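## Task

Using exactly two rods, and no red rod, form a straight end-to-end train whose total length equals the green rod (8 cm). Lengths by colour in cm: blue 1, magenta 2, grey 3, orange 4, lime 5, purple 6, red 7, green 8, pink 9, turquoise 10. The train's rods must lie flat with their ends touching or nearly so. No second train may exist, and every rod outside the train must sit at least one rod-width away from it. The train must stay in place with no help from the robot, and the grippers must release and move away at the end.

## Robot and tools

ROBOT. Two arms, left_arm and right_arm, each with a two-finger parallel gripper. left_arm sits on the +y side; the names do not refer to sides of any image. Seven joints per arm; load limits are 48.6 N m for waist, shoulder, upper arm roll and elbow, 30.6 N m for forearm roll, wrist pitch and wrist roll (a held object's weight counts).

FRAME. One scene frame in metres: origin on the table surface midway between the arms, +x pointing out over the table, +z up. Orientations are quaternions written w first (qw, qx, qy, qz). On each gripper the fingers extend along its +z axis and close along its y axis. end_effector_position is the spot between the pads when shut; closed fingertips reach about 22 mm past it, open ones about 9 mm. Closing pushes the tips roughly 13 mm further out, so keep that clearance above the table.

ROW FORMAT. Every command row has 20 numbers: left_arm x, y, z, qw, qx, qy, qz, then left_gripper position, force_limit, speed; then the same ten for right_arm/right_gripper. Both arms always appear. x, y, z, qw..qz are an absolute target pose in the scene frame, not an offset. The three gripper numbers each lie in -1..1: position +1 = fully open (85 mm), about -0.8 = pads touching, -1 = close until blocked; force_limit -1 about 20 N, 0 about 128 N, +1 about 235 N per pad; speed -1 about 20 mm/s, 0 about 85, +1 about 150 (faster closes grip a bit harder). Any number there, including 0, is obeyed, so resend an arm's previous three values to leave its gripper alone. To keep an arm still, repeat its last reported pose exactly; to hold an orientation, repeat the same quaternion rather than copying the drifting reported one.

execute_actions(actions): a list of actions; each action is a list of up to 15 rows, one row per 1/30 s step, the last row held to fill 15 steps. An empty list just reports state and images. Each step, the commanded pose is clipped to within 70 mm and 16 degrees of the measured pose, so a distant target needs several actions; the arm stops at its last clipped pose. An action is rejected for both arms if any target lies over 0.6 m from that gripper's current position along any of its axes; if the first action is rejected or any action is malformed, nothing runs.

move(target, speed, blocking): target is one 20-number row (absolute poses for both arms; gripper numbers applied at the start). Each gripper travels a straight line toward its pose; paths end together, last 0.5 to 10 s, and ignore obstacles and the other arm. speed is the top path speed in m/s, 0.002 to 0.5, default 0.25; rotation up to twice that in rad/s. Grippers lag and may overshoot speed near full reach. Faster moves and targets set deeper past contact press harder. blocking=false returns after 0.5 s while motion continues; call wait or stop before any other motion command. The result adds a move: line with the ending (done, off_target, moving, held, fault), limits (paced = pose clipped; held = steps blocked, after which the arm may jump fast) and each gripper's distance from its pose.

wait(seconds): 0 to 10 s, arms keep their last command; returns early if a running move finishes. stop(): brakes a running move (needs room); fingers carry on.

zoom_image(camera, region): camera is cam_head_left, cam_head_right, cam_left_wrist or cam_right_wrist; region [x0, y0, x1, y1] in image pixels from the top-left, at most 504 by 504. All images are 504x504; calibration (K, distortion, T_world_to_cam) is supplied, wrist cameras follow their hands, and real poses may be off by a few degrees and millimetres.

finished_scene(scene): ends the current scene, given its number; cannot be undone; the goal must already be met and stable.

RESULTS. The state line gives each gripper's position and quaternion (reported hand position can be off, more at long reach). Hand target lines show where each arm is now being driven. A pose unreachable line means the clearance check altered or blocked that arm's command. Step readings list positions at some steps; HELD marks steps where an arm's command was held back. object_status: 0 moving, 1 blocked while opening, 2 blocked while closing (a grip), 3 reached the requested position or pads met (a tiny item may still be held). Close with -1 and look for 2; any new position number resets status to 0. Changing force_limit or speed only applies after a position change of at least 0.01. position_measured is in counts: 3 open, ~78 = 60 mm, ~130 = 40 mm, ~180 = 20 mm, ~230 pads touching. touch_left (-y finger) and touch_right (+y finger) each give 28 cells as 7 groups of 4, groups running from fingertip toward the arm, each group along the gripper's +x; idle cells read near 0 with noise, roughly 30 at 10 N, 140 at 50 N, 240 at 100 N.

CAUTIONS. Never knock anything off the table. Avoid drops, slams, hard pushes and arm-on-arm contact. Excess joint torque stops that arm for 10 s and cancels the rest of the call. Holding loads heats motors: MOTOR HOT appears from 60 °C, and at 75 °C an OVER-TEMPERATURE FAULT makes the arm sag. Held or loose objects may occasionally be nudged by outside forces. Finish by opening the grippers and lifting clear so the train stands on its own.

Each tool is called after "Emit:" as name(argument=value, ...), one argument or row to a line, values as JSON.

## Session

Emit:
execute_actions(
  actions=[],
)

Scene clock: 0.00 s.
left_arm: end_effector_position=(+0.2070, +0.0842, +0.2521) position_measured=3 object_status=3 touch_left=n/a touch_right=n/a end_effector_quat_wxyz=(+0.261, +0.833, -0.461, -0.160) | right_arm: end_effector_position=(+0.2498, -0.3671, +0.1946) position_measured=3 object_status=3 touch_left=n/a touch_right=n/a end_effector_quat_wxyz=(-0.005, +0.449, +0.888, -0.093)
Joint positions: left_arm=[ 1.005  0.301 -0.709  1.948  0.573  1.511  3.678] | right_arm=[-0.372  0.151  0.161  2.101  0.145  1.011  0.416]
Joint velocities: left_arm=[-0.001 -0.     0.    -0.001  0.    -0.    -0.001] | right_arm=[ 0.    -0.     0.001  0.    -0.001  0.     0.   ]
Motor temperatures (°C, as the motors report them): left_arm=[36 29 27 30 43 39 44] | right_arm=[31 31 29 29 34 36 42]
Hand target (left_arm): +0.207, +0.084, +0.252; +0.261, +0.833, -0.461, -0.160
Hand target (right_arm): +0.250, -0.367, +0.195; -0.005, +0.449, +0.888, -0.093

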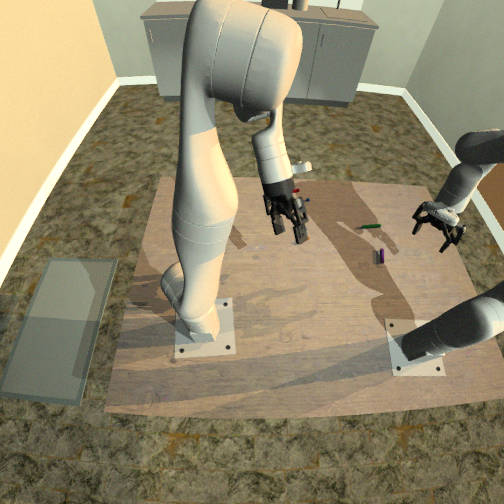

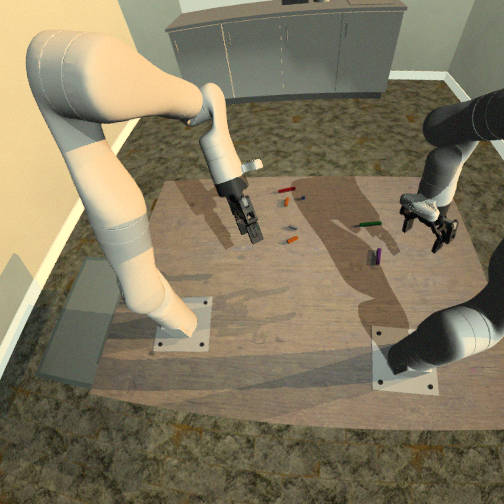

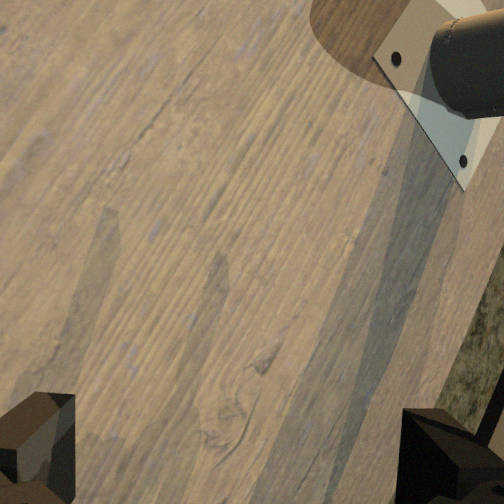

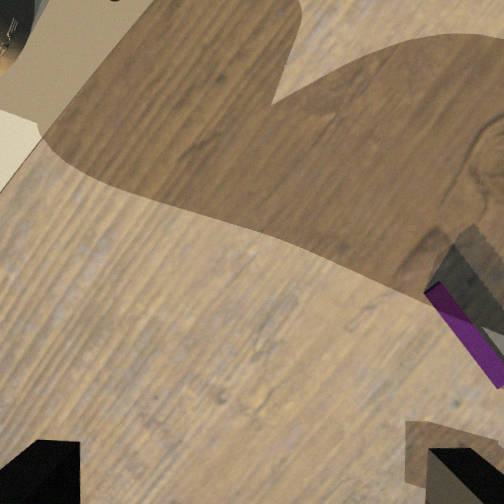

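Emit:
zoom_image(
  camera="cam_head_right",
  region=[240, 160, 400, 280],
)

Region (240, 160, 400, 280) of cam_head_right's 504x504 image, scaled by 3.150, with more detail than that image has; it fills the top 378 rows of this view, and the rest is white.

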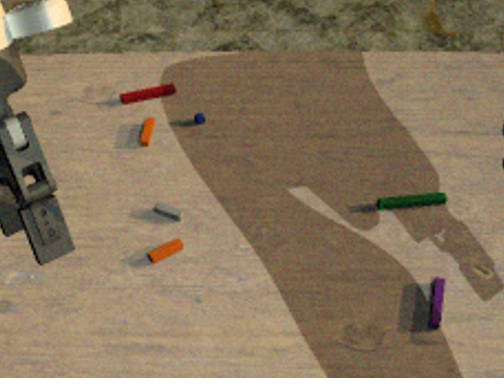

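Emit:
move(
  target=[0.37,-0.02,0.2,0,1,0,0,1,0,0, 0.2498,-0.3671,0.1946,-0.005,0.449,0.888,-0.093,1,0,0],
)

Scene clock: 3.27 s.
left_arm: end_effector_position=(+0.3699, -0.0198, +0.1992) position_measured=3 object_status=3 touch_left=((5 -10 5 -8) (2 -12 12 0) (-3 2 -11 8) (2 -1 -7 -14) (6 -8 -3 -9) (-4 1 0 -8) (5 12 8 6)) touch_right=((24 -18 -18 -2) (24 -5 -49 22) (19 -15 0 16) (-11 -13 3 18) (30 -18 -9 15) (-10 38 -4 19) (-12 -8 -19 34)) end_effector_quat_wxyz=(-0.000, +1.000, +0.001, +0.001) | right_arm: end_effector_position=(+0.2498, -0.3671, +0.1946) position_measured=3 object_status=3 touch_left=((-24 -32 10 -9) (-5 6 20 2) (-21 -19 -6 -21) (3 -17 8 17) (-43 3 -8 -26) (19 9 -6 -7) (17 -18 -8 -12)) touch_right=((1 5 -7 -8) (-5 -9 -3 -10) (-2 -11 1 6) (0 -13 3 -5) (3 -9 -5 3) (5 -2 -5 -6) (1 1 -10 -5)) end_effector_quat_wxyz=(-0.005, +0.449, +0.889, -0.093)
Joint positions: left_arm=[ 1.412  0.617 -0.924  1.566  0.514  1.218  5.015] | right_arm=[-0.372  0.151  0.161  2.101  0.146  1.011  0.416]
Joint velocities: left_arm=[ 0.001  0.01   0.005 -0.003 -0.003 -0.001  0.002] | right_arm=[ 0.001 -0.001 -0.    -0.001 -0.     0.002  0.   ]
Motor temperatures (°C, as the motors report them): left_arm=[36 29 27 30 43 39 44] | right_arm=[31 31 29 29 34 36 42]
Hand target (left_arm): +0.370, -0.020, +0.199; -0.001, +1.000, +0.001, +0.001
Hand target (right_arm): +0.250, -0.367, +0.195; -0.005, +0.449, +0.889, -0.093
Off the commanded pose (left_arm): 0.001 m, 0 deg.
Off the commanded pose (right_arm): 0.000 m, 0 deg.
move: done
camera_calibration (this result's frames):
cam_left_wrist: T_world_to_cam=[[0.054198, -0.998485, 0.00952851, -0.0386422], [-0.998393, -0.0540302, 0.0170696, 0.414642], [-0.0165289, -0.0104383, -0.999809, 0.352562], [0, 0, 0, 1]] pos_world=[0.421898, -0.0125002, 0.345785]
cam_right_wrist: T_world_to_cam=[[0.760915, 0.621062, -0.187856, 0.0803206], [0.637352, -0.769684, 0.0369899, -0.390806], [-0.121617, -0.147877, -0.9815, 0.314786], [0, 0, 0, 1]] pos_world=[0.226247, -0.304132, 0.338507]

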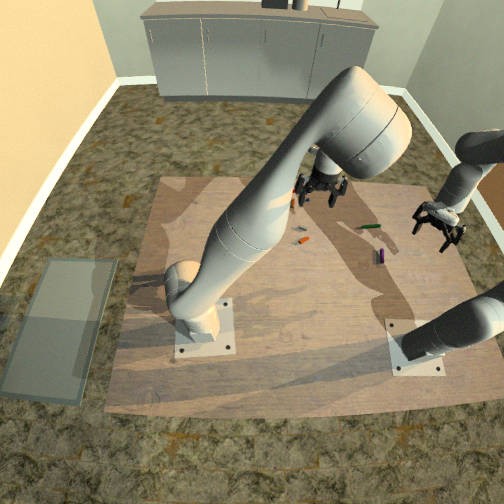

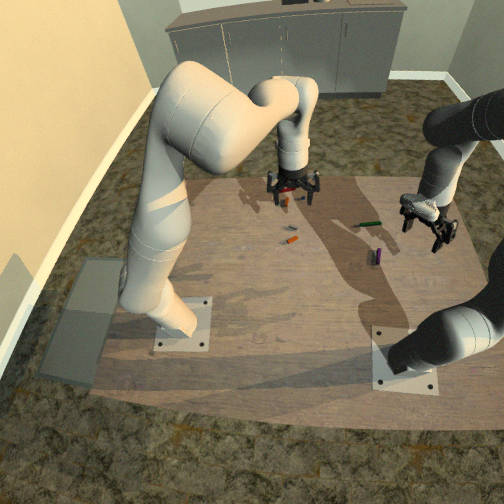

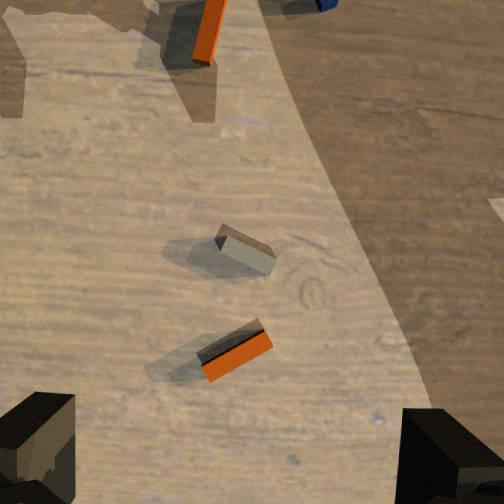

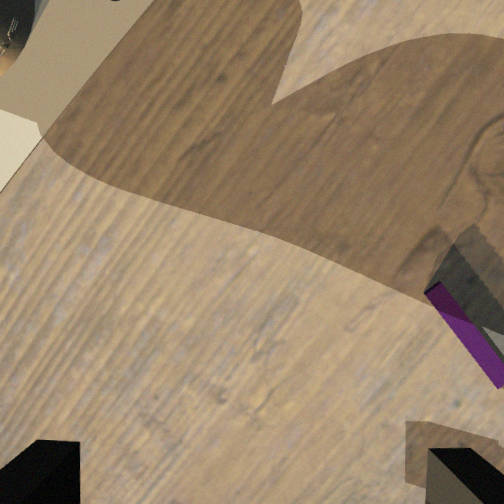

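Emit:
move(
  target=[0.49,0.01,0.2,0,1,0,0,1,0,0, 0.2498,-0.3671,0.1946,-0.005,0.449,0.888,-0.093,1,0,0],
)

Scene clock: 4.67 s.
left_arm: end_effector_position=(+0.4899, +0.0091, +0.1999) position_measured=3 object_status=3 touch_left=((9 8 7 -8) (-4 -6 7 2) (-3 0 -4 9) (7 -3 3 -5) (1 -1 -6 -2) (5 5 0 0) (2 2 10 6)) touch_right=((-17 15 14 24) (-33 18 9 34) (0 3 11 21) (-24 -23 -1 19) (-10 21 -2 -14) (-13 15 20 0) (-6 24 -2 0)) end_effector_quat_wxyz=(+0.001, +1.000, +0.000, -0.000) | right_arm: end_effector_position=(+0.2498, -0.3671, +0.1946) position_measured=3 object_status=3 touch_left=((-10 6 18 -8) (1 -2 10 -20) (1 19 1 7) (26 12 -7 1) (6 2 -3 -1) (-9 5 2 -7) (-2 -34 8 -21)) touch_right=((-4 0 -7 0) (2 10 1 -4) (-4 -2 0 -1) (-5 -9 -1 7) (7 -8 9 14) (-6 -3 -7 -2) (-4 5 -8 2)) end_effector_quat_wxyz=(-0.005, +0.449, +0.889, -0.093)
Joint positions: left_arm=[ 1.094  0.76  -0.871  1.281  0.572  1.352  4.861] | right_arm=[-0.372  0.151  0.161  2.101  0.146  1.011  0.416]
Joint velocities: left_arm=[-0.005  0.003 -0.001 -0.001  0.001 -0.    -0.001] | right_arm=[ 0.001 -0.    -0.001  0.001 -0.    -0.     0.   ]
Motor temperatures (°C, as the motors report them): left_arm=[36 29 27 30 43 39 44] | right_arm=[31 31 29 29 34 36 42]
Hand target (left_arm): +0.490, +0.009, +0.200; +0.001, +1.000, +0.000, -0.000
Hand target (right_arm): +0.250, -0.367, +0.195; -0.005, +0.449, +0.889, -0.093
Off the commanded pose (left_arm): 0.001 m, 0 deg.
Off the commanded pose (right_arm): 0.000 m, 0 deg.
move: done
camera_calibration (this result's frames):
cam_left_wrist: T_world_to_cam=[[0.051583, -0.998605, 0.0113176, -0.0154198], [-0.998491, -0.0513567, 0.0194476, 0.535594], [-0.0188392, -0.0123036, -0.999747, 0.356723], [0, 0, 0, 1]] pos_world=[0.542302, 0.016497, 0.346391]
cam_right_wrist: T_world_to_cam=[[0.760914, 0.621062, -0.18786, 0.0803218], [0.637352, -0.769684, 0.0369907, -0.390806], [-0.121619, -0.14788, -0.981499, 0.314786], [0, 0, 0, 1]] pos_world=[0.226247, -0.304132, 0.338507]

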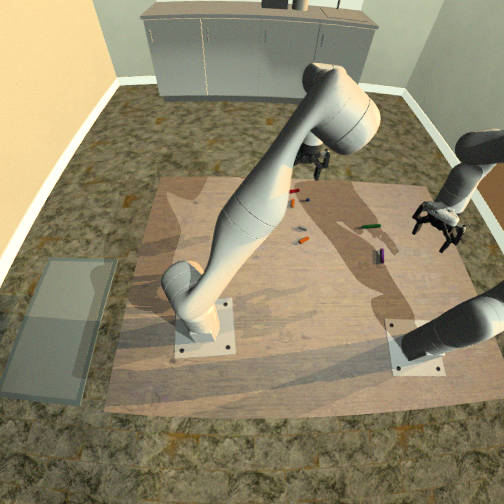

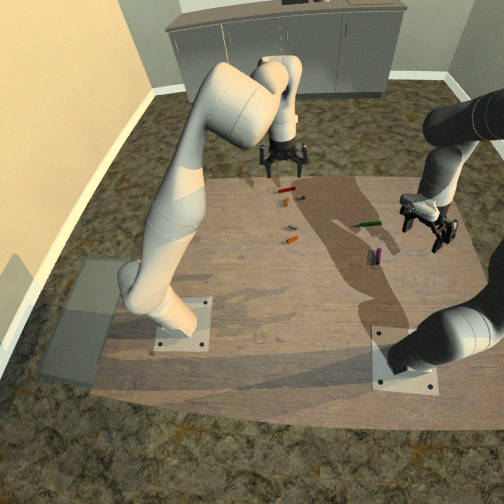

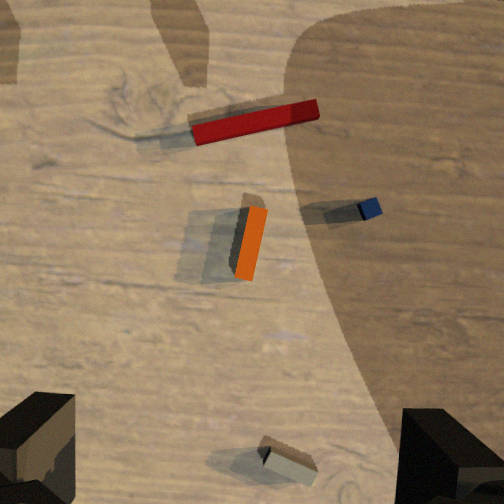

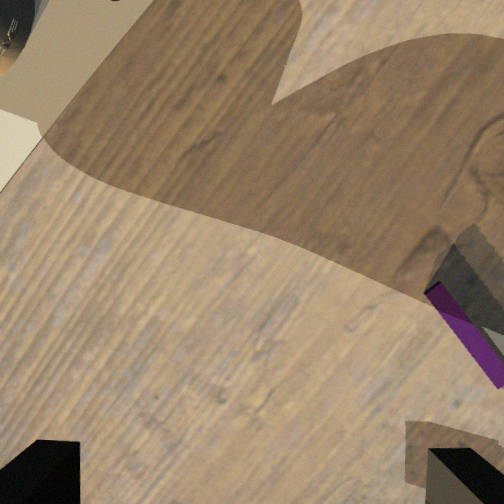

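Emit:
move(
  target=[0.540,0.013,0.08,0,0.9855,-0.1695,0,0.2,0,0, 0.2498,-0.3671,0.1946,-0.005,0.449,0.888,-0.093,1,0,0],
)

Emit:
move(
  target=[0.540,0.013,0.024,0,0.9855,-0.1695,0,0.2,0,0, 0.2498,-0.3671,0.1946,-0.005,0.449,0.888,-0.093,1,0,0],
  speed=0.08,
)

Emit:
move(
  target=[0.540,0.013,0.024,0,0.9855,-0.1695,0,-1,-0.5,-0.5, 0.2498,-0.3671,0.1946,-0.005,0.449,0.888,-0.093,1,0,0],
)

Scene clock: 6.07 s.
left_arm: end_effector_position=(+0.5395, +0.0126, +0.0802) position_measured=104 object_status=3 touch_left=((5 -3 4 -10) (7 4 17 2) (-15 -9 -6 12) (1 -3 -1 9) (8 -5 -5 -4) (0 7 2 -6) (-7 5 12 9)) touch_right=((-2 -8 -10 -13) (-15 2 -6 -10) (9 -12 46 19) (7 6 25 5) (2 1 2 -13) (-16 -3 14 16) (1 -10 1 -6)) end_effector_quat_wxyz=(+0.000, +0.985, -0.170, +0.000) | right_arm: end_effector_position=(+0.2498, -0.3671, +0.1946) position_measured=3 object_status=3 touch_left=((21 -5 11 3) (-5 18 6 10) (1 -18 -12 2) (-5 11 -28 11) (9 -5 -3 -10) (-7 5 -23 1) (-3 2 -12 -9)) touch_right=((2 0 -8 1) (5 -1 -2 -7) (-1 -9 9 5) (1 -3 3 -6) (6 -5 -5 7) (1 -10 3 -9) (1 -2 -11 3)) end_effector_quat_wxyz=(-0.005, +0.449, +0.889, -0.093)
Joint positions: left_arm=[ 0.955  0.95  -0.727  1.268  0.634  1.152  4.462] | right_arm=[-0.372  0.151  0.161  2.101  0.146  1.011  0.416]
Joint velocities: left_arm=[-0.007  0.005 -0.001 -0.001 -0.     0.001 -0.001] | right_arm=[ 0.001 -0.    -0.    -0.    -0.001  0.001 -0.   ]
Motor temperatures (°C, as the motors report them): left_arm=[36 29 27 30 43 39 44] | right_arm=[31 31 29 29 34 36 42]
Hand target (left_arm): +0.540, +0.013, +0.080; +0.000, +0.986, -0.169, -0.000
Hand target (right_arm): +0.250, -0.367, +0.195; -0.005, +0.449, +0.889, -0.093
Off the commanded pose (left_arm): 0.001 m, 0 deg.
Off the commanded pose (right_arm): 0.000 m, 0 deg.
move: done
camera_calibration (this result's frames):
cam_left_wrist: T_world_to_cam=[[-0.285581, -0.958298, 0.0104507, 0.168403], [-0.958133, 0.285732, 0.0183695, 0.561671], [-0.0205895, -0.00476723, -0.999777, 0.238863], [0, 0, 0, 1]] pos_world=[0.591167, 0.00203155, 0.226732]
cam_right_wrist: T_world_to_cam=[[0.760914, 0.621062, -0.18786, 0.0803219], [0.637353, -0.769684, 0.0369906, -0.390806], [-0.121619, -0.14788, -0.981499, 0.314786], [0, 0, 0, 1]] pos_world=[0.226247, -0.304132, 0.338507]

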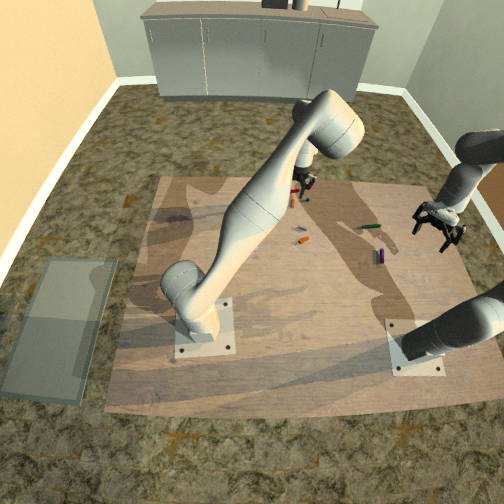

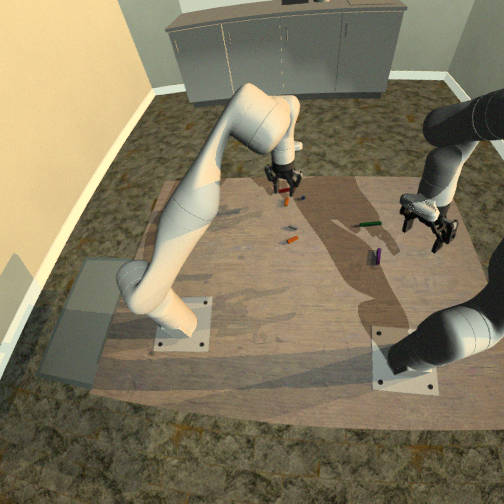

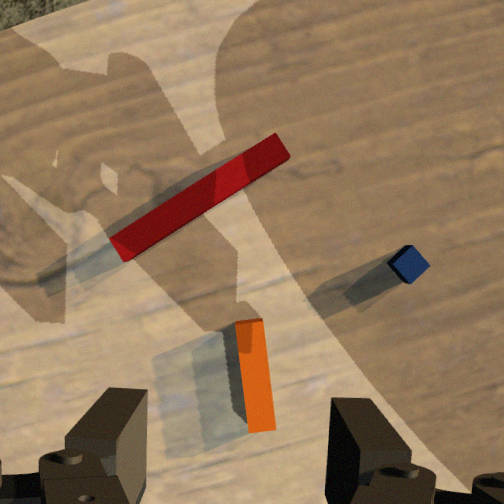

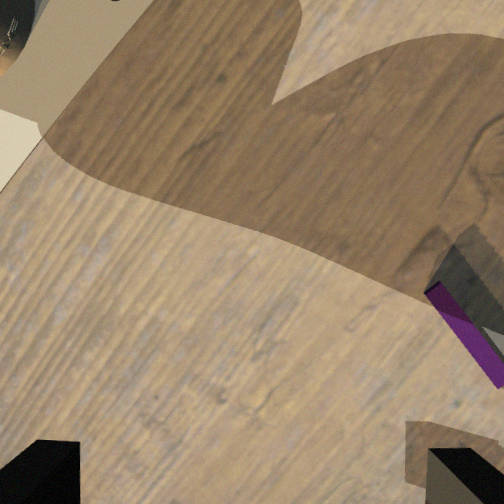

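Scene clock: 7.07 s.
left_arm: end_effector_position=(+0.5398, +0.0130, +0.0242) position_measured=104 object_status=3 touch_left=((-4 -3 -2 3) (4 -4 7 0) (-10 -7 -5 5) (-2 1 -3 -6) (12 -7 2 2) (2 6 1 -7) (4 5 10 4)) touch_right=((-7 3 6 11) (16 19 20 13) (-15 22 24 -18) (-47 5 3 22) (-9 17 12 -39) (-2 -10 10 -8) (19 -16 -7 0)) end_effector_quat_wxyz=(+0.000, +0.986, -0.170, +0.000) | right_arm: end_effector_position=(+0.2498, -0.3671, +0.1946) position_measured=3 object_status=3 touch_left=((-3 -7 11 18) (-12 -16 32 10) (1 2 -10 10) (23 -5 4 7) (-1 14 -17 -22) (1 -14 6 -15) (3 -7 -2 -18)) touch_right=((4 4 -5 -5) (-3 0 -3 -10) (0 -3 -1 4) (3 -10 3 8) (10 -8 4 5) (8 -2 -12 -7) (3 2 -2 -1)) end_effector_quat_wxyz=(-0.005, +0.449, +0.889, -0.093)
Joint positions: left_arm=[ 0.943  1.027 -0.692  1.304  0.682  1.048  4.428] | right_arm=[-0.372  0.151  0.161  2.101  0.146  1.011  0.416]
Joint velocities: left_arm=[-0.003  0.002 -0.001 -0.001 -0.     0.     0.   ] | right_arm=[ 0.     0.     0.     0.     0.001 -0.001  0.   ]
Motor temperatures (°C, as the motors report them): left_arm=[36 29 27 30 43 39 44] | right_arm=[31 31 29 29 34 36 42]
Hand target (left_arm): +0.540, +0.013, +0.024; +0.000, +0.986, -0.169, -0.000
Hand target (right_arm): +0.250, -0.367, +0.195; -0.005, +0.449, +0.889, -0.093
Off the commanded pose (left_arm): 0.000 m, 0 deg.
Off the commanded pose (right_arm): 0.000 m, 0 deg.
move: done
camera_calibration (this result's frames):
cam_left_wrist: T_world_to_cam=[[-0.285177, -0.958423, 0.00996715, 0.169214], [-0.958255, 0.285319, 0.0184478, 0.562967], [-0.0205246, -0.00429019, -0.99978, 0.182789], [0, 0, 0, 1]] pos_world=[0.591474, 0.00233733, 0.170677]
cam_right_wrist: T_world_to_cam=[[0.760914, 0.621062, -0.18786, 0.0803217], [0.637352, -0.769684, 0.0369906, -0.390806], [-0.121619, -0.14788, -0.981499, 0.314786], [0, 0, 0, 1]] pos_world=[0.226247, -0.304132, 0.338507]

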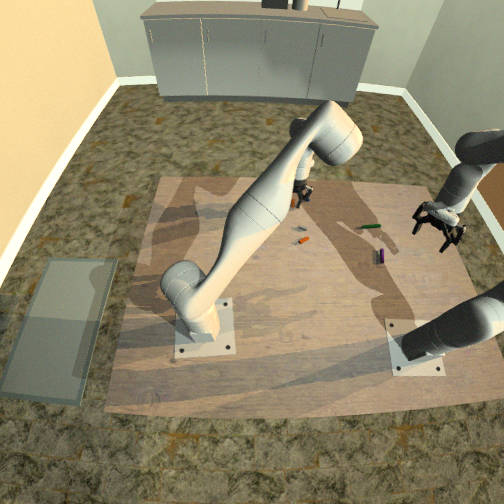

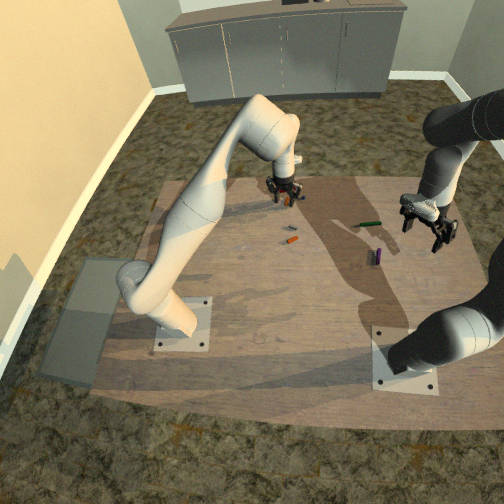

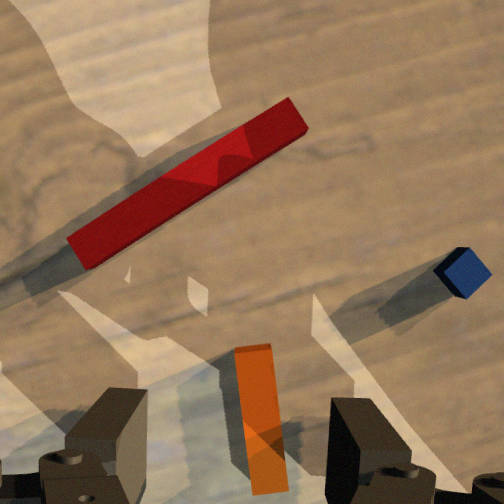

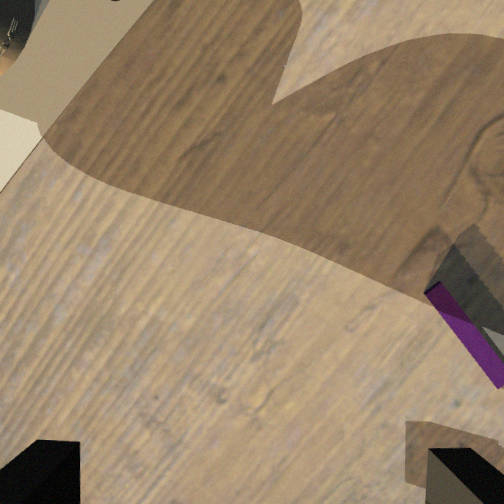

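Scene clock: 8.10 s.
left_arm: end_effector_position=(+0.5401, +0.0130, +0.0241) position_measured=209 object_status=2 touch_left=((595 667 601 483) (136 169 144 108) (-4 -13 -5 10) (3 -1 -2 -5) (-3 0 -5 0) (-4 8 0 -2) (5 4 13 12)) touch_right=((619 621 715 568) (133 132 148 145) (20 -7 26 6) (-5 7 5 -12) (-13 -15 12 -6) (16 -4 16 3) (-1 9 0 6)) end_effector_quat_wxyz=(+0.000, +0.986, -0.170, +0.000) | right_arm: end_effector_position=(+0.2498, -0.3671, +0.1946) position_measured=3 object_status=3 touch_left=((-6 15 22 -7) (20 18 -3 0) (12 -4 -15 25) (-4 2 30 25) (34 -1 -44 1) (-7 -2 21 16) (0 -7 -8 1)) touch_right=((-3 4 -5 -5) (-8 10 1 -3) (4 -17 7 -1) (6 -6 7 -4) (5 -9 4 3) (3 -2 -7 -5) (8 -3 -8 3)) end_effector_quat_wxyz=(-0.005, +0.449, +0.889, -0.093)
Joint positions: left_arm=[ 0.943  1.027 -0.692  1.303  0.682  1.048  4.428] | right_arm=[-0.372  0.151  0.161  2.101  0.146  1.011  0.416]
Joint velocities: left_arm=[0.001 0.    0.    0.    0.    0.    0.001] | right_arm=[-0.001  0.     0.     0.     0.     0.001  0.   ]
Motor temperatures (°C, as the motors report them): left_arm=[36 29 27 30 43 39 44] | right_arm=[31 31 29 29 34 36 42]
Hand target (left_arm): +0.540, +0.013, +0.024; -0.000, +0.986, -0.170, +0.000
Hand target (right_arm): +0.250, -0.367, +0.195; -0.005, +0.449, +0.889, -0.093
Off the commanded pose (left_arm): 0.000 m, 0 deg.
Off the commanded pose (right_arm): 0.000 m, 0 deg.
move: done
camera_calibration (this result's frames):
cam_left_wrist: T_world_to_cam=[[-0.285104, -0.958446, 0.00981077, 0.169228], [-0.958279, 0.285243, 0.0183771, 0.563215], [-0.020412, -0.00416205, -0.999783, 0.182701], [0, 0, 0, 1]] pos_world=[0.591694, 0.0023029, 0.170651]
cam_right_wrist: T_world_to_cam=[[0.760914, 0.621062, -0.18786, 0.0803219], [0.637352, -0.769684, 0.0369908, -0.390806], [-0.121619, -0.14788, -0.981499, 0.314786], [0, 0, 0, 1]] pos_world=[0.226247, -0.304132, 0.338507]

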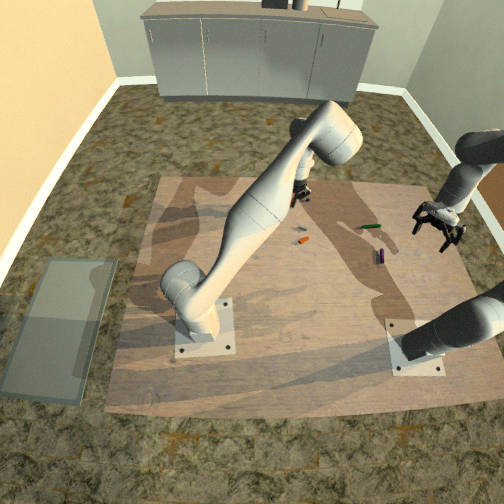

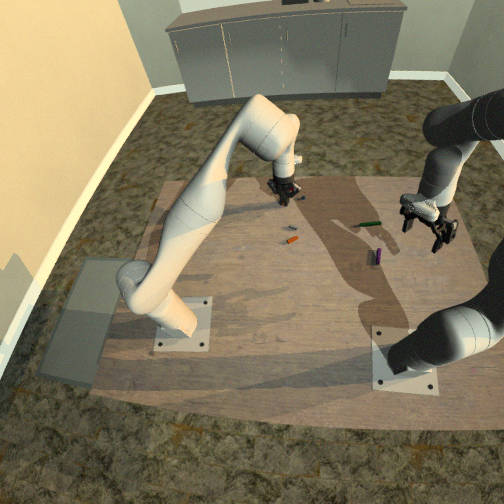

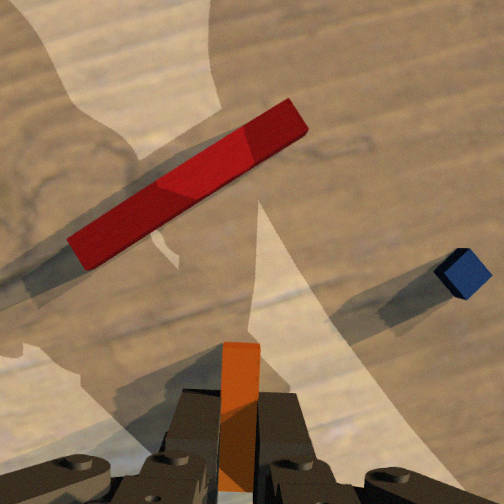

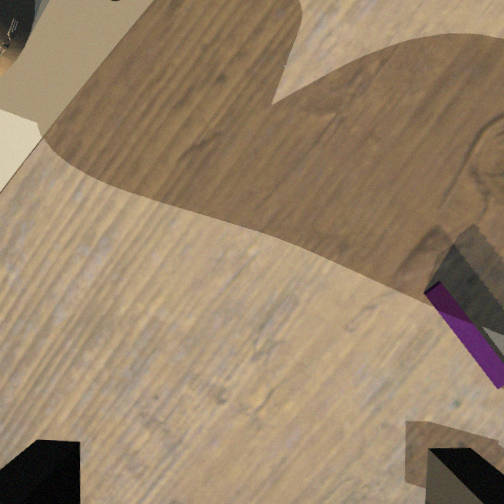

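Emit:
move(
  target=[0.50,0.015,0.08,0,0.9855,-0.1695,0,-1,-0.5,-0.5, 0.2498,-0.3671,0.1946,-0.005,0.449,0.888,-0.093,1,0,0],
  speed=0.15,
)

Emit:
move(
  target=[0.335,0.025,0.05,0,0.877,-0.480,0,-1,-0.5,-0.5, 0.2498,-0.3671,0.1946,-0.005,0.449,0.888,-0.093,1,0,0],
)

Scene clock: 9.13 s.
left_arm: end_effector_position=(+0.5003, +0.0155, +0.0797) position_measured=209 object_status=2 touch_left=((601 660 605 470) (126 154 143 116) (3 -4 -12 4) (-5 9 3 -1) (6 -4 -8 2) (-6 14 5 -10) (-5 2 11 3)) touch_right=((588 633 725 592) (127 134 160 146) (-7 -6 11 27) (-10 -8 4 4) (-10 -3 -9 -8) (9 21 22 12) (3 -9 -5 1)) end_effector_quat_wxyz=(-0.000, +0.986, -0.169, -0.000) | right_arm: end_effector_position=(+0.2498, -0.3671, +0.1946) position_measured=3 object_status=3 touch_left=((3 -21 1 -5) (4 -14 20 16) (27 18 -26 -20) (10 9 4 10) (-15 4 -14 -9) (11 -9 27 -12) (11 -11 -14 -12)) touch_right=((3 -4 3 -8) (2 1 1 -2) (1 -7 5 4) (3 -1 9 6) (5 -3 6 14) (-4 2 -7 -6) (0 3 1 4)) end_effector_quat_wxyz=(-0.005, +0.449, +0.889, -0.093)
Joint positions: left_arm=[ 1.027  0.89  -0.737  1.418  0.634  1.078  4.449] | right_arm=[-0.372  0.151  0.161  2.101  0.146  1.011  0.416]
Joint velocities: left_arm=[ 0.005 -0.007  0.001  0.001  0.    -0.001  0.   ] | right_arm=[ 0.001 -0.001 -0.    -0.    -0.    -0.     0.   ]
Motor temperatures (°C, as the motors report them): left_arm=[36 29 27 30 43 39 44] | right_arm=[31 31 29 29 34 36 42]
Hand target (left_arm): +0.500, +0.015, +0.080; -0.000, +0.986, -0.170, +0.000
Hand target (right_arm): +0.250, -0.367, +0.195; -0.005, +0.449, +0.889, -0.093
Off the commanded pose (left_arm): 0.001 m, 0 deg.
Off the commanded pose (right_arm): 0.000 m, 0 deg.
move: done
camera_calibration (this result's frames):
cam_left_wrist: T_world_to_cam=[[-0.284715, -0.95857, 0.00900474, 0.159601], [-0.958384, 0.28484, 0.0191277, 0.523317], [-0.0209001, -0.00318405, -0.999776, 0.237672], [0, 0, 0, 1]] pos_world=[0.551947, 0.00468378, 0.226172]
cam_right_wrist: T_world_to_cam=[[0.760914, 0.621062, -0.18786, 0.0803216], [0.637352, -0.769684, 0.0369906, -0.390806], [-0.121619, -0.14788, -0.981499, 0.314786], [0, 0, 0, 1]] pos_world=[0.226247, -0.304132, 0.338507]

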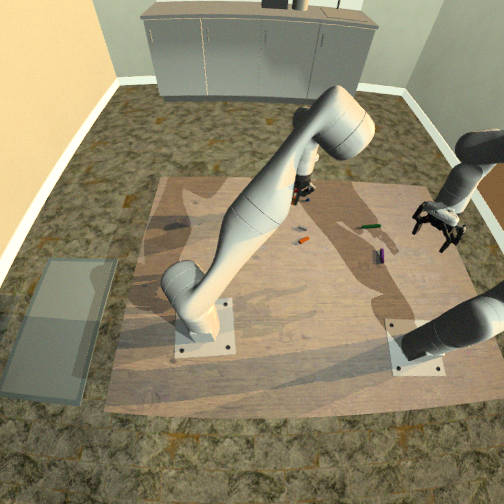

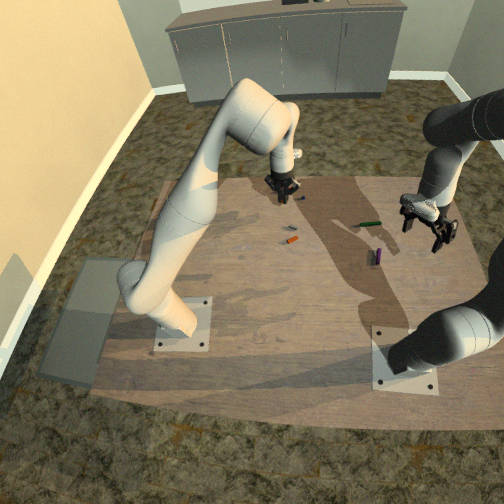

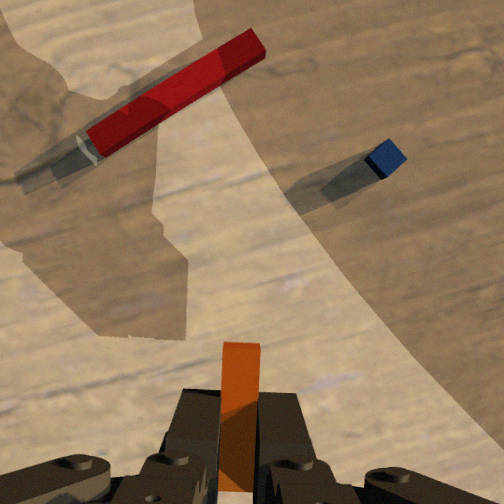

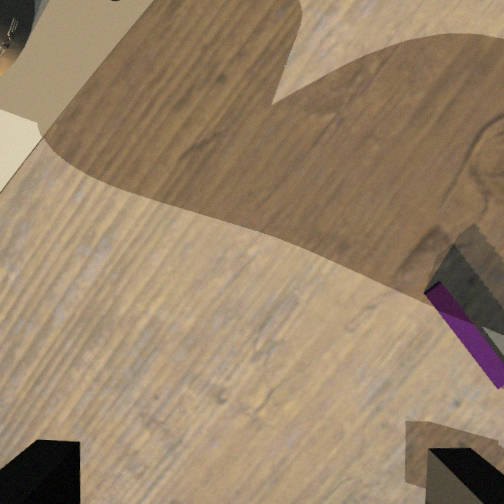

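Scene clock: 10.83 s.
left_arm: end_effector_position=(+0.3349, +0.0261, +0.0503) position_measured=209 object_status=2 touch_left=((598 657 600 464) (141 163 143 115) (0 -12 4 6) (3 1 -9 4) (12 -6 1 -1) (-5 12 2 -16) (1 6 8 7)) touch_right=((582 636 730 610) (136 114 131 150) (12 -18 -1 9) (-29 -3 -4 -7) (12 -13 11 5) (-23 -1 3 -15) (7 -23 34 -1)) end_effector_quat_wxyz=(-0.001, +0.877, -0.480, -0.000) | right_arm: end_effector_position=(+0.2498, -0.3671, +0.1946) position_measured=3 object_status=3 touch_left=((13 -4 -11 9) (3 1 -13 -1) (-11 -7 -6 -4) (6 12 0 -24) (22 10 -10 -13) (34 -25 13 8) (-7 -13 -13 -1)) touch_right=((5 8 0 -5) (-8 -7 5 -6) (-13 -2 0 1) (3 -3 6 4) (-2 0 4 9) (0 -4 -12 -10) (3 2 7 -4)) end_effector_quat_wxyz=(-0.005, +0.449, +0.889, -0.093)
Joint positions: left_arm=[ 1.215  0.677 -0.574  1.946  0.566  0.684  3.905] | right_arm=[-0.372  0.151  0.161  2.101  0.146  1.011  0.416]
Joint velocities: left_arm=[ 0.002 -0.005 -0.001  0.001  0.    -0.    -0.   ] | right_arm=[ 0.001 -0.     0.     0.    -0.001  0.001  0.   ]
Motor temperatures (°C, as the motors report them): left_arm=[36 29 27 30 43 39 44] | right_arm=[31 31 29 29 34 36 42]
Hand target (left_arm): +0.335, +0.026, +0.050; -0.001, +0.877, -0.481, -0.000
Hand target (right_arm): +0.250, -0.367, +0.195; -0.005, +0.449, +0.889, -0.093
Off the commanded pose (left_arm): 0.001 m, 0 deg.
Off the commanded pose (right_arm): 0.000 m, 0 deg.
move: done
camera_calibration (this result's frames):
cam_left_wrist: T_world_to_cam=[[-0.813856, -0.581005, 0.00846891, 0.29041], [-0.580777, 0.813824, 0.0197348, 0.222092], [-0.0183582, 0.0111428, -0.999769, 0.2036], [0, 0, 0, 1]] pos_world=[0.369076, -0.0142829, 0.196711]
cam_right_wrist: T_world_to_cam=[[0.760914, 0.621062, -0.18786, 0.0803217], [0.637352, -0.769684, 0.0369905, -0.390806], [-0.121619, -0.14788, -0.981499, 0.314786], [0, 0, 0, 1]] pos_world=[0.226247, -0.304132, 0.338507]

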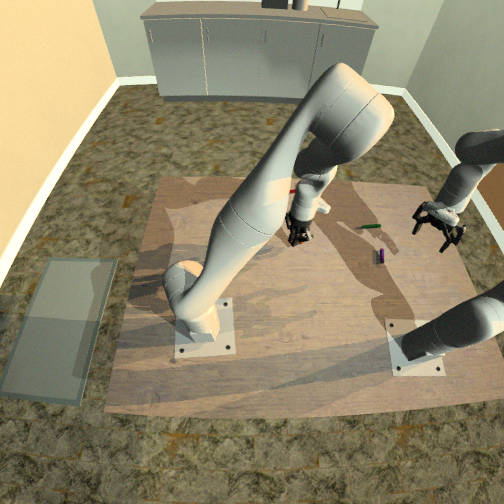

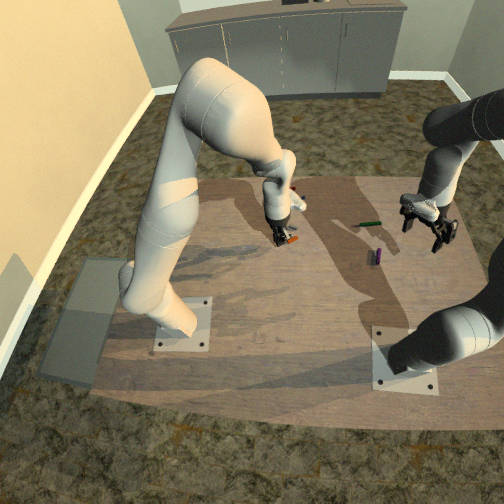

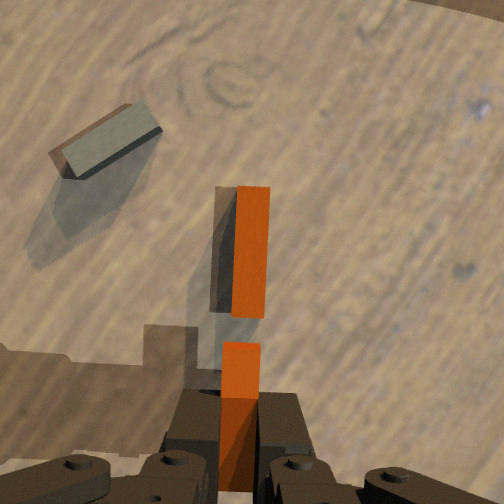

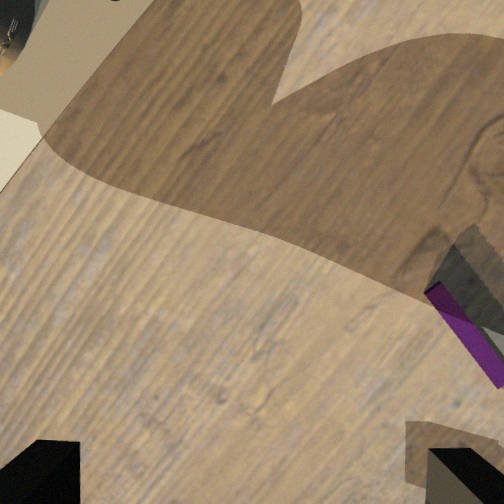

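Emit:
move(
  target=[0.3326,0.0233,0.026,0,0.877,-0.480,0,-1,-0.5,-0.5, 0.2498,-0.3671,0.1946,-0.005,0.449,0.888,-0.093,1,0,0],
  speed=0.05,
)

Scene clock: 11.70 s.
left_arm: end_effector_position=(+0.3325, +0.0232, +0.0262) position_measured=209 object_status=2 touch_left=((603 657 599 461) (126 162 146 118) (-7 -5 -2 10) (13 -7 -4 3) (5 -11 7 -22) (-7 -3 4 0) (7 10 4 9)) touch_right=((620 611 722 593) (117 140 135 130) (-17 1 -4 -5) (-15 0 16 -18) (-2 -16 -7 4) (-16 -15 27 -1) (10 -21 -5 8)) end_effector_quat_wxyz=(+0.000, +0.877, -0.480, +0.000) | right_arm: end_effector_position=(+0.2498, -0.3671, +0.1946) position_measured=3 object_status=3 touch_left=((-7 -26 21 -22) (-18 3 4 -4) (20 10 14 -9) (30 18 21 14) (9 7 6 -7) (-23 19 1 -25) (-15 12 -3 10)) touch_right=((4 7 0 -3) (2 17 -12 -13) (-3 -8 9 1) (-5 -6 -2 5) (2 -7 6 6) (13 -6 1 -10) (12 -2 -4 7)) end_effector_quat_wxyz=(-0.005, +0.449, +0.889, -0.093)
Joint positions: left_arm=[ 1.193  0.723 -0.532  1.96   0.613  0.623  3.874] | right_arm=[-0.372  0.151  0.161  2.101  0.146  1.011  0.416]
Joint velocities: left_arm=[-0.001  0.003 -0.002  0.001  0.    -0.001  0.   ] | right_arm=[-0.001  0.     0.     0.    -0.     0.002 -0.   ]
Motor temperatures (°C, as the motors report them): left_arm=[36 29 27 30 43 39 44] | right_arm=[31 31 29 29 34 36 42]
Hand target (left_arm): +0.333, +0.023, +0.026; +0.000, +0.877, -0.480, +0.000
Hand target (right_arm): +0.250, -0.367, +0.195; -0.005, +0.449, +0.889, -0.093
Off the commanded pose (left_arm): 0.000 m, 0 deg.
Off the commanded pose (right_arm): 0.000 m, 0 deg.
move: done
camera_calibration (this result's frames):
cam_left_wrist: T_world_to_cam=[[-0.813569, -0.581384, 0.00993598, 0.286767], [-0.581168, 0.813579, 0.0182316, 0.223712], [-0.0186833, 0.00905818, -0.999784, 0.179656], [0, 0, 0, 1]] pos_world=[0.366676, -0.0169129, 0.172689]
cam_right_wrist: T_world_to_cam=[[0.760914, 0.621062, -0.18786, 0.0803218], [0.637353, -0.769684, 0.0369906, -0.390806], [-0.121619, -0.14788, -0.981499, 0.314786], [0, 0, 0, 1]] pos_world=[0.226247, -0.304132, 0.338507]

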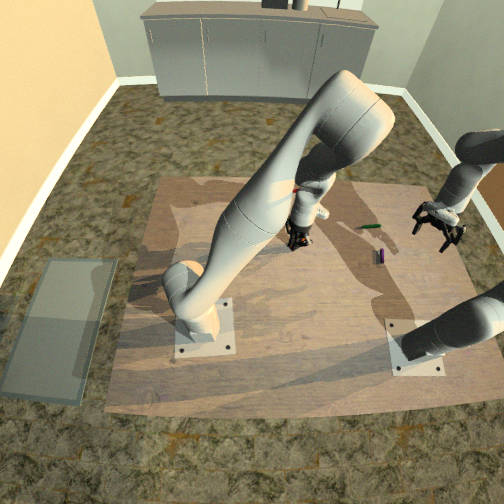

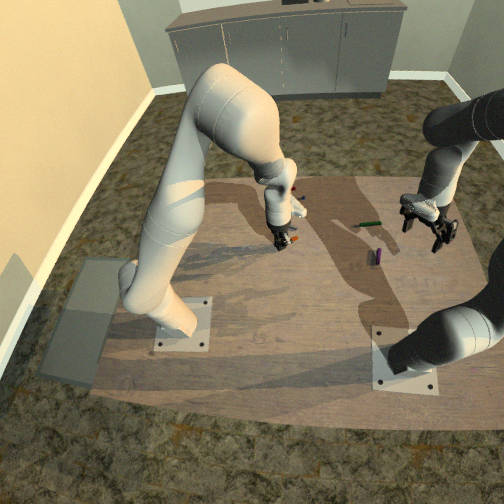

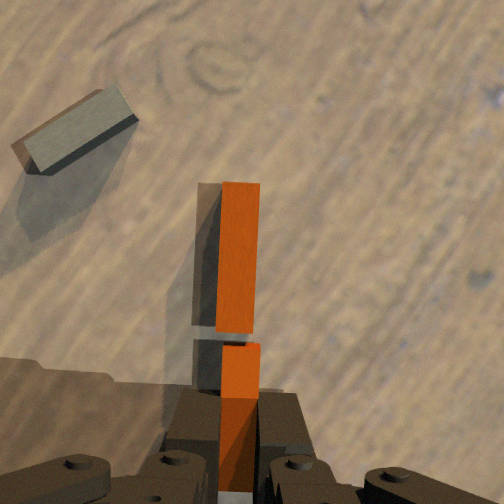

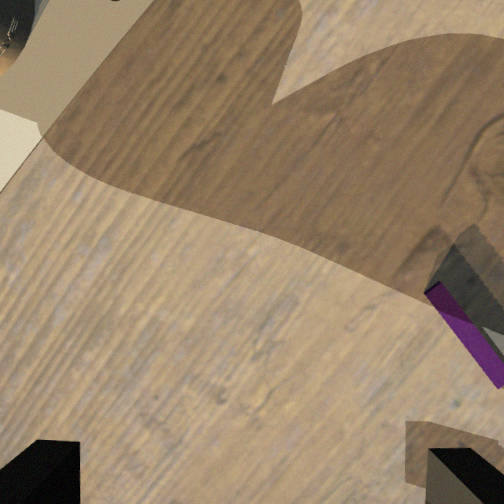

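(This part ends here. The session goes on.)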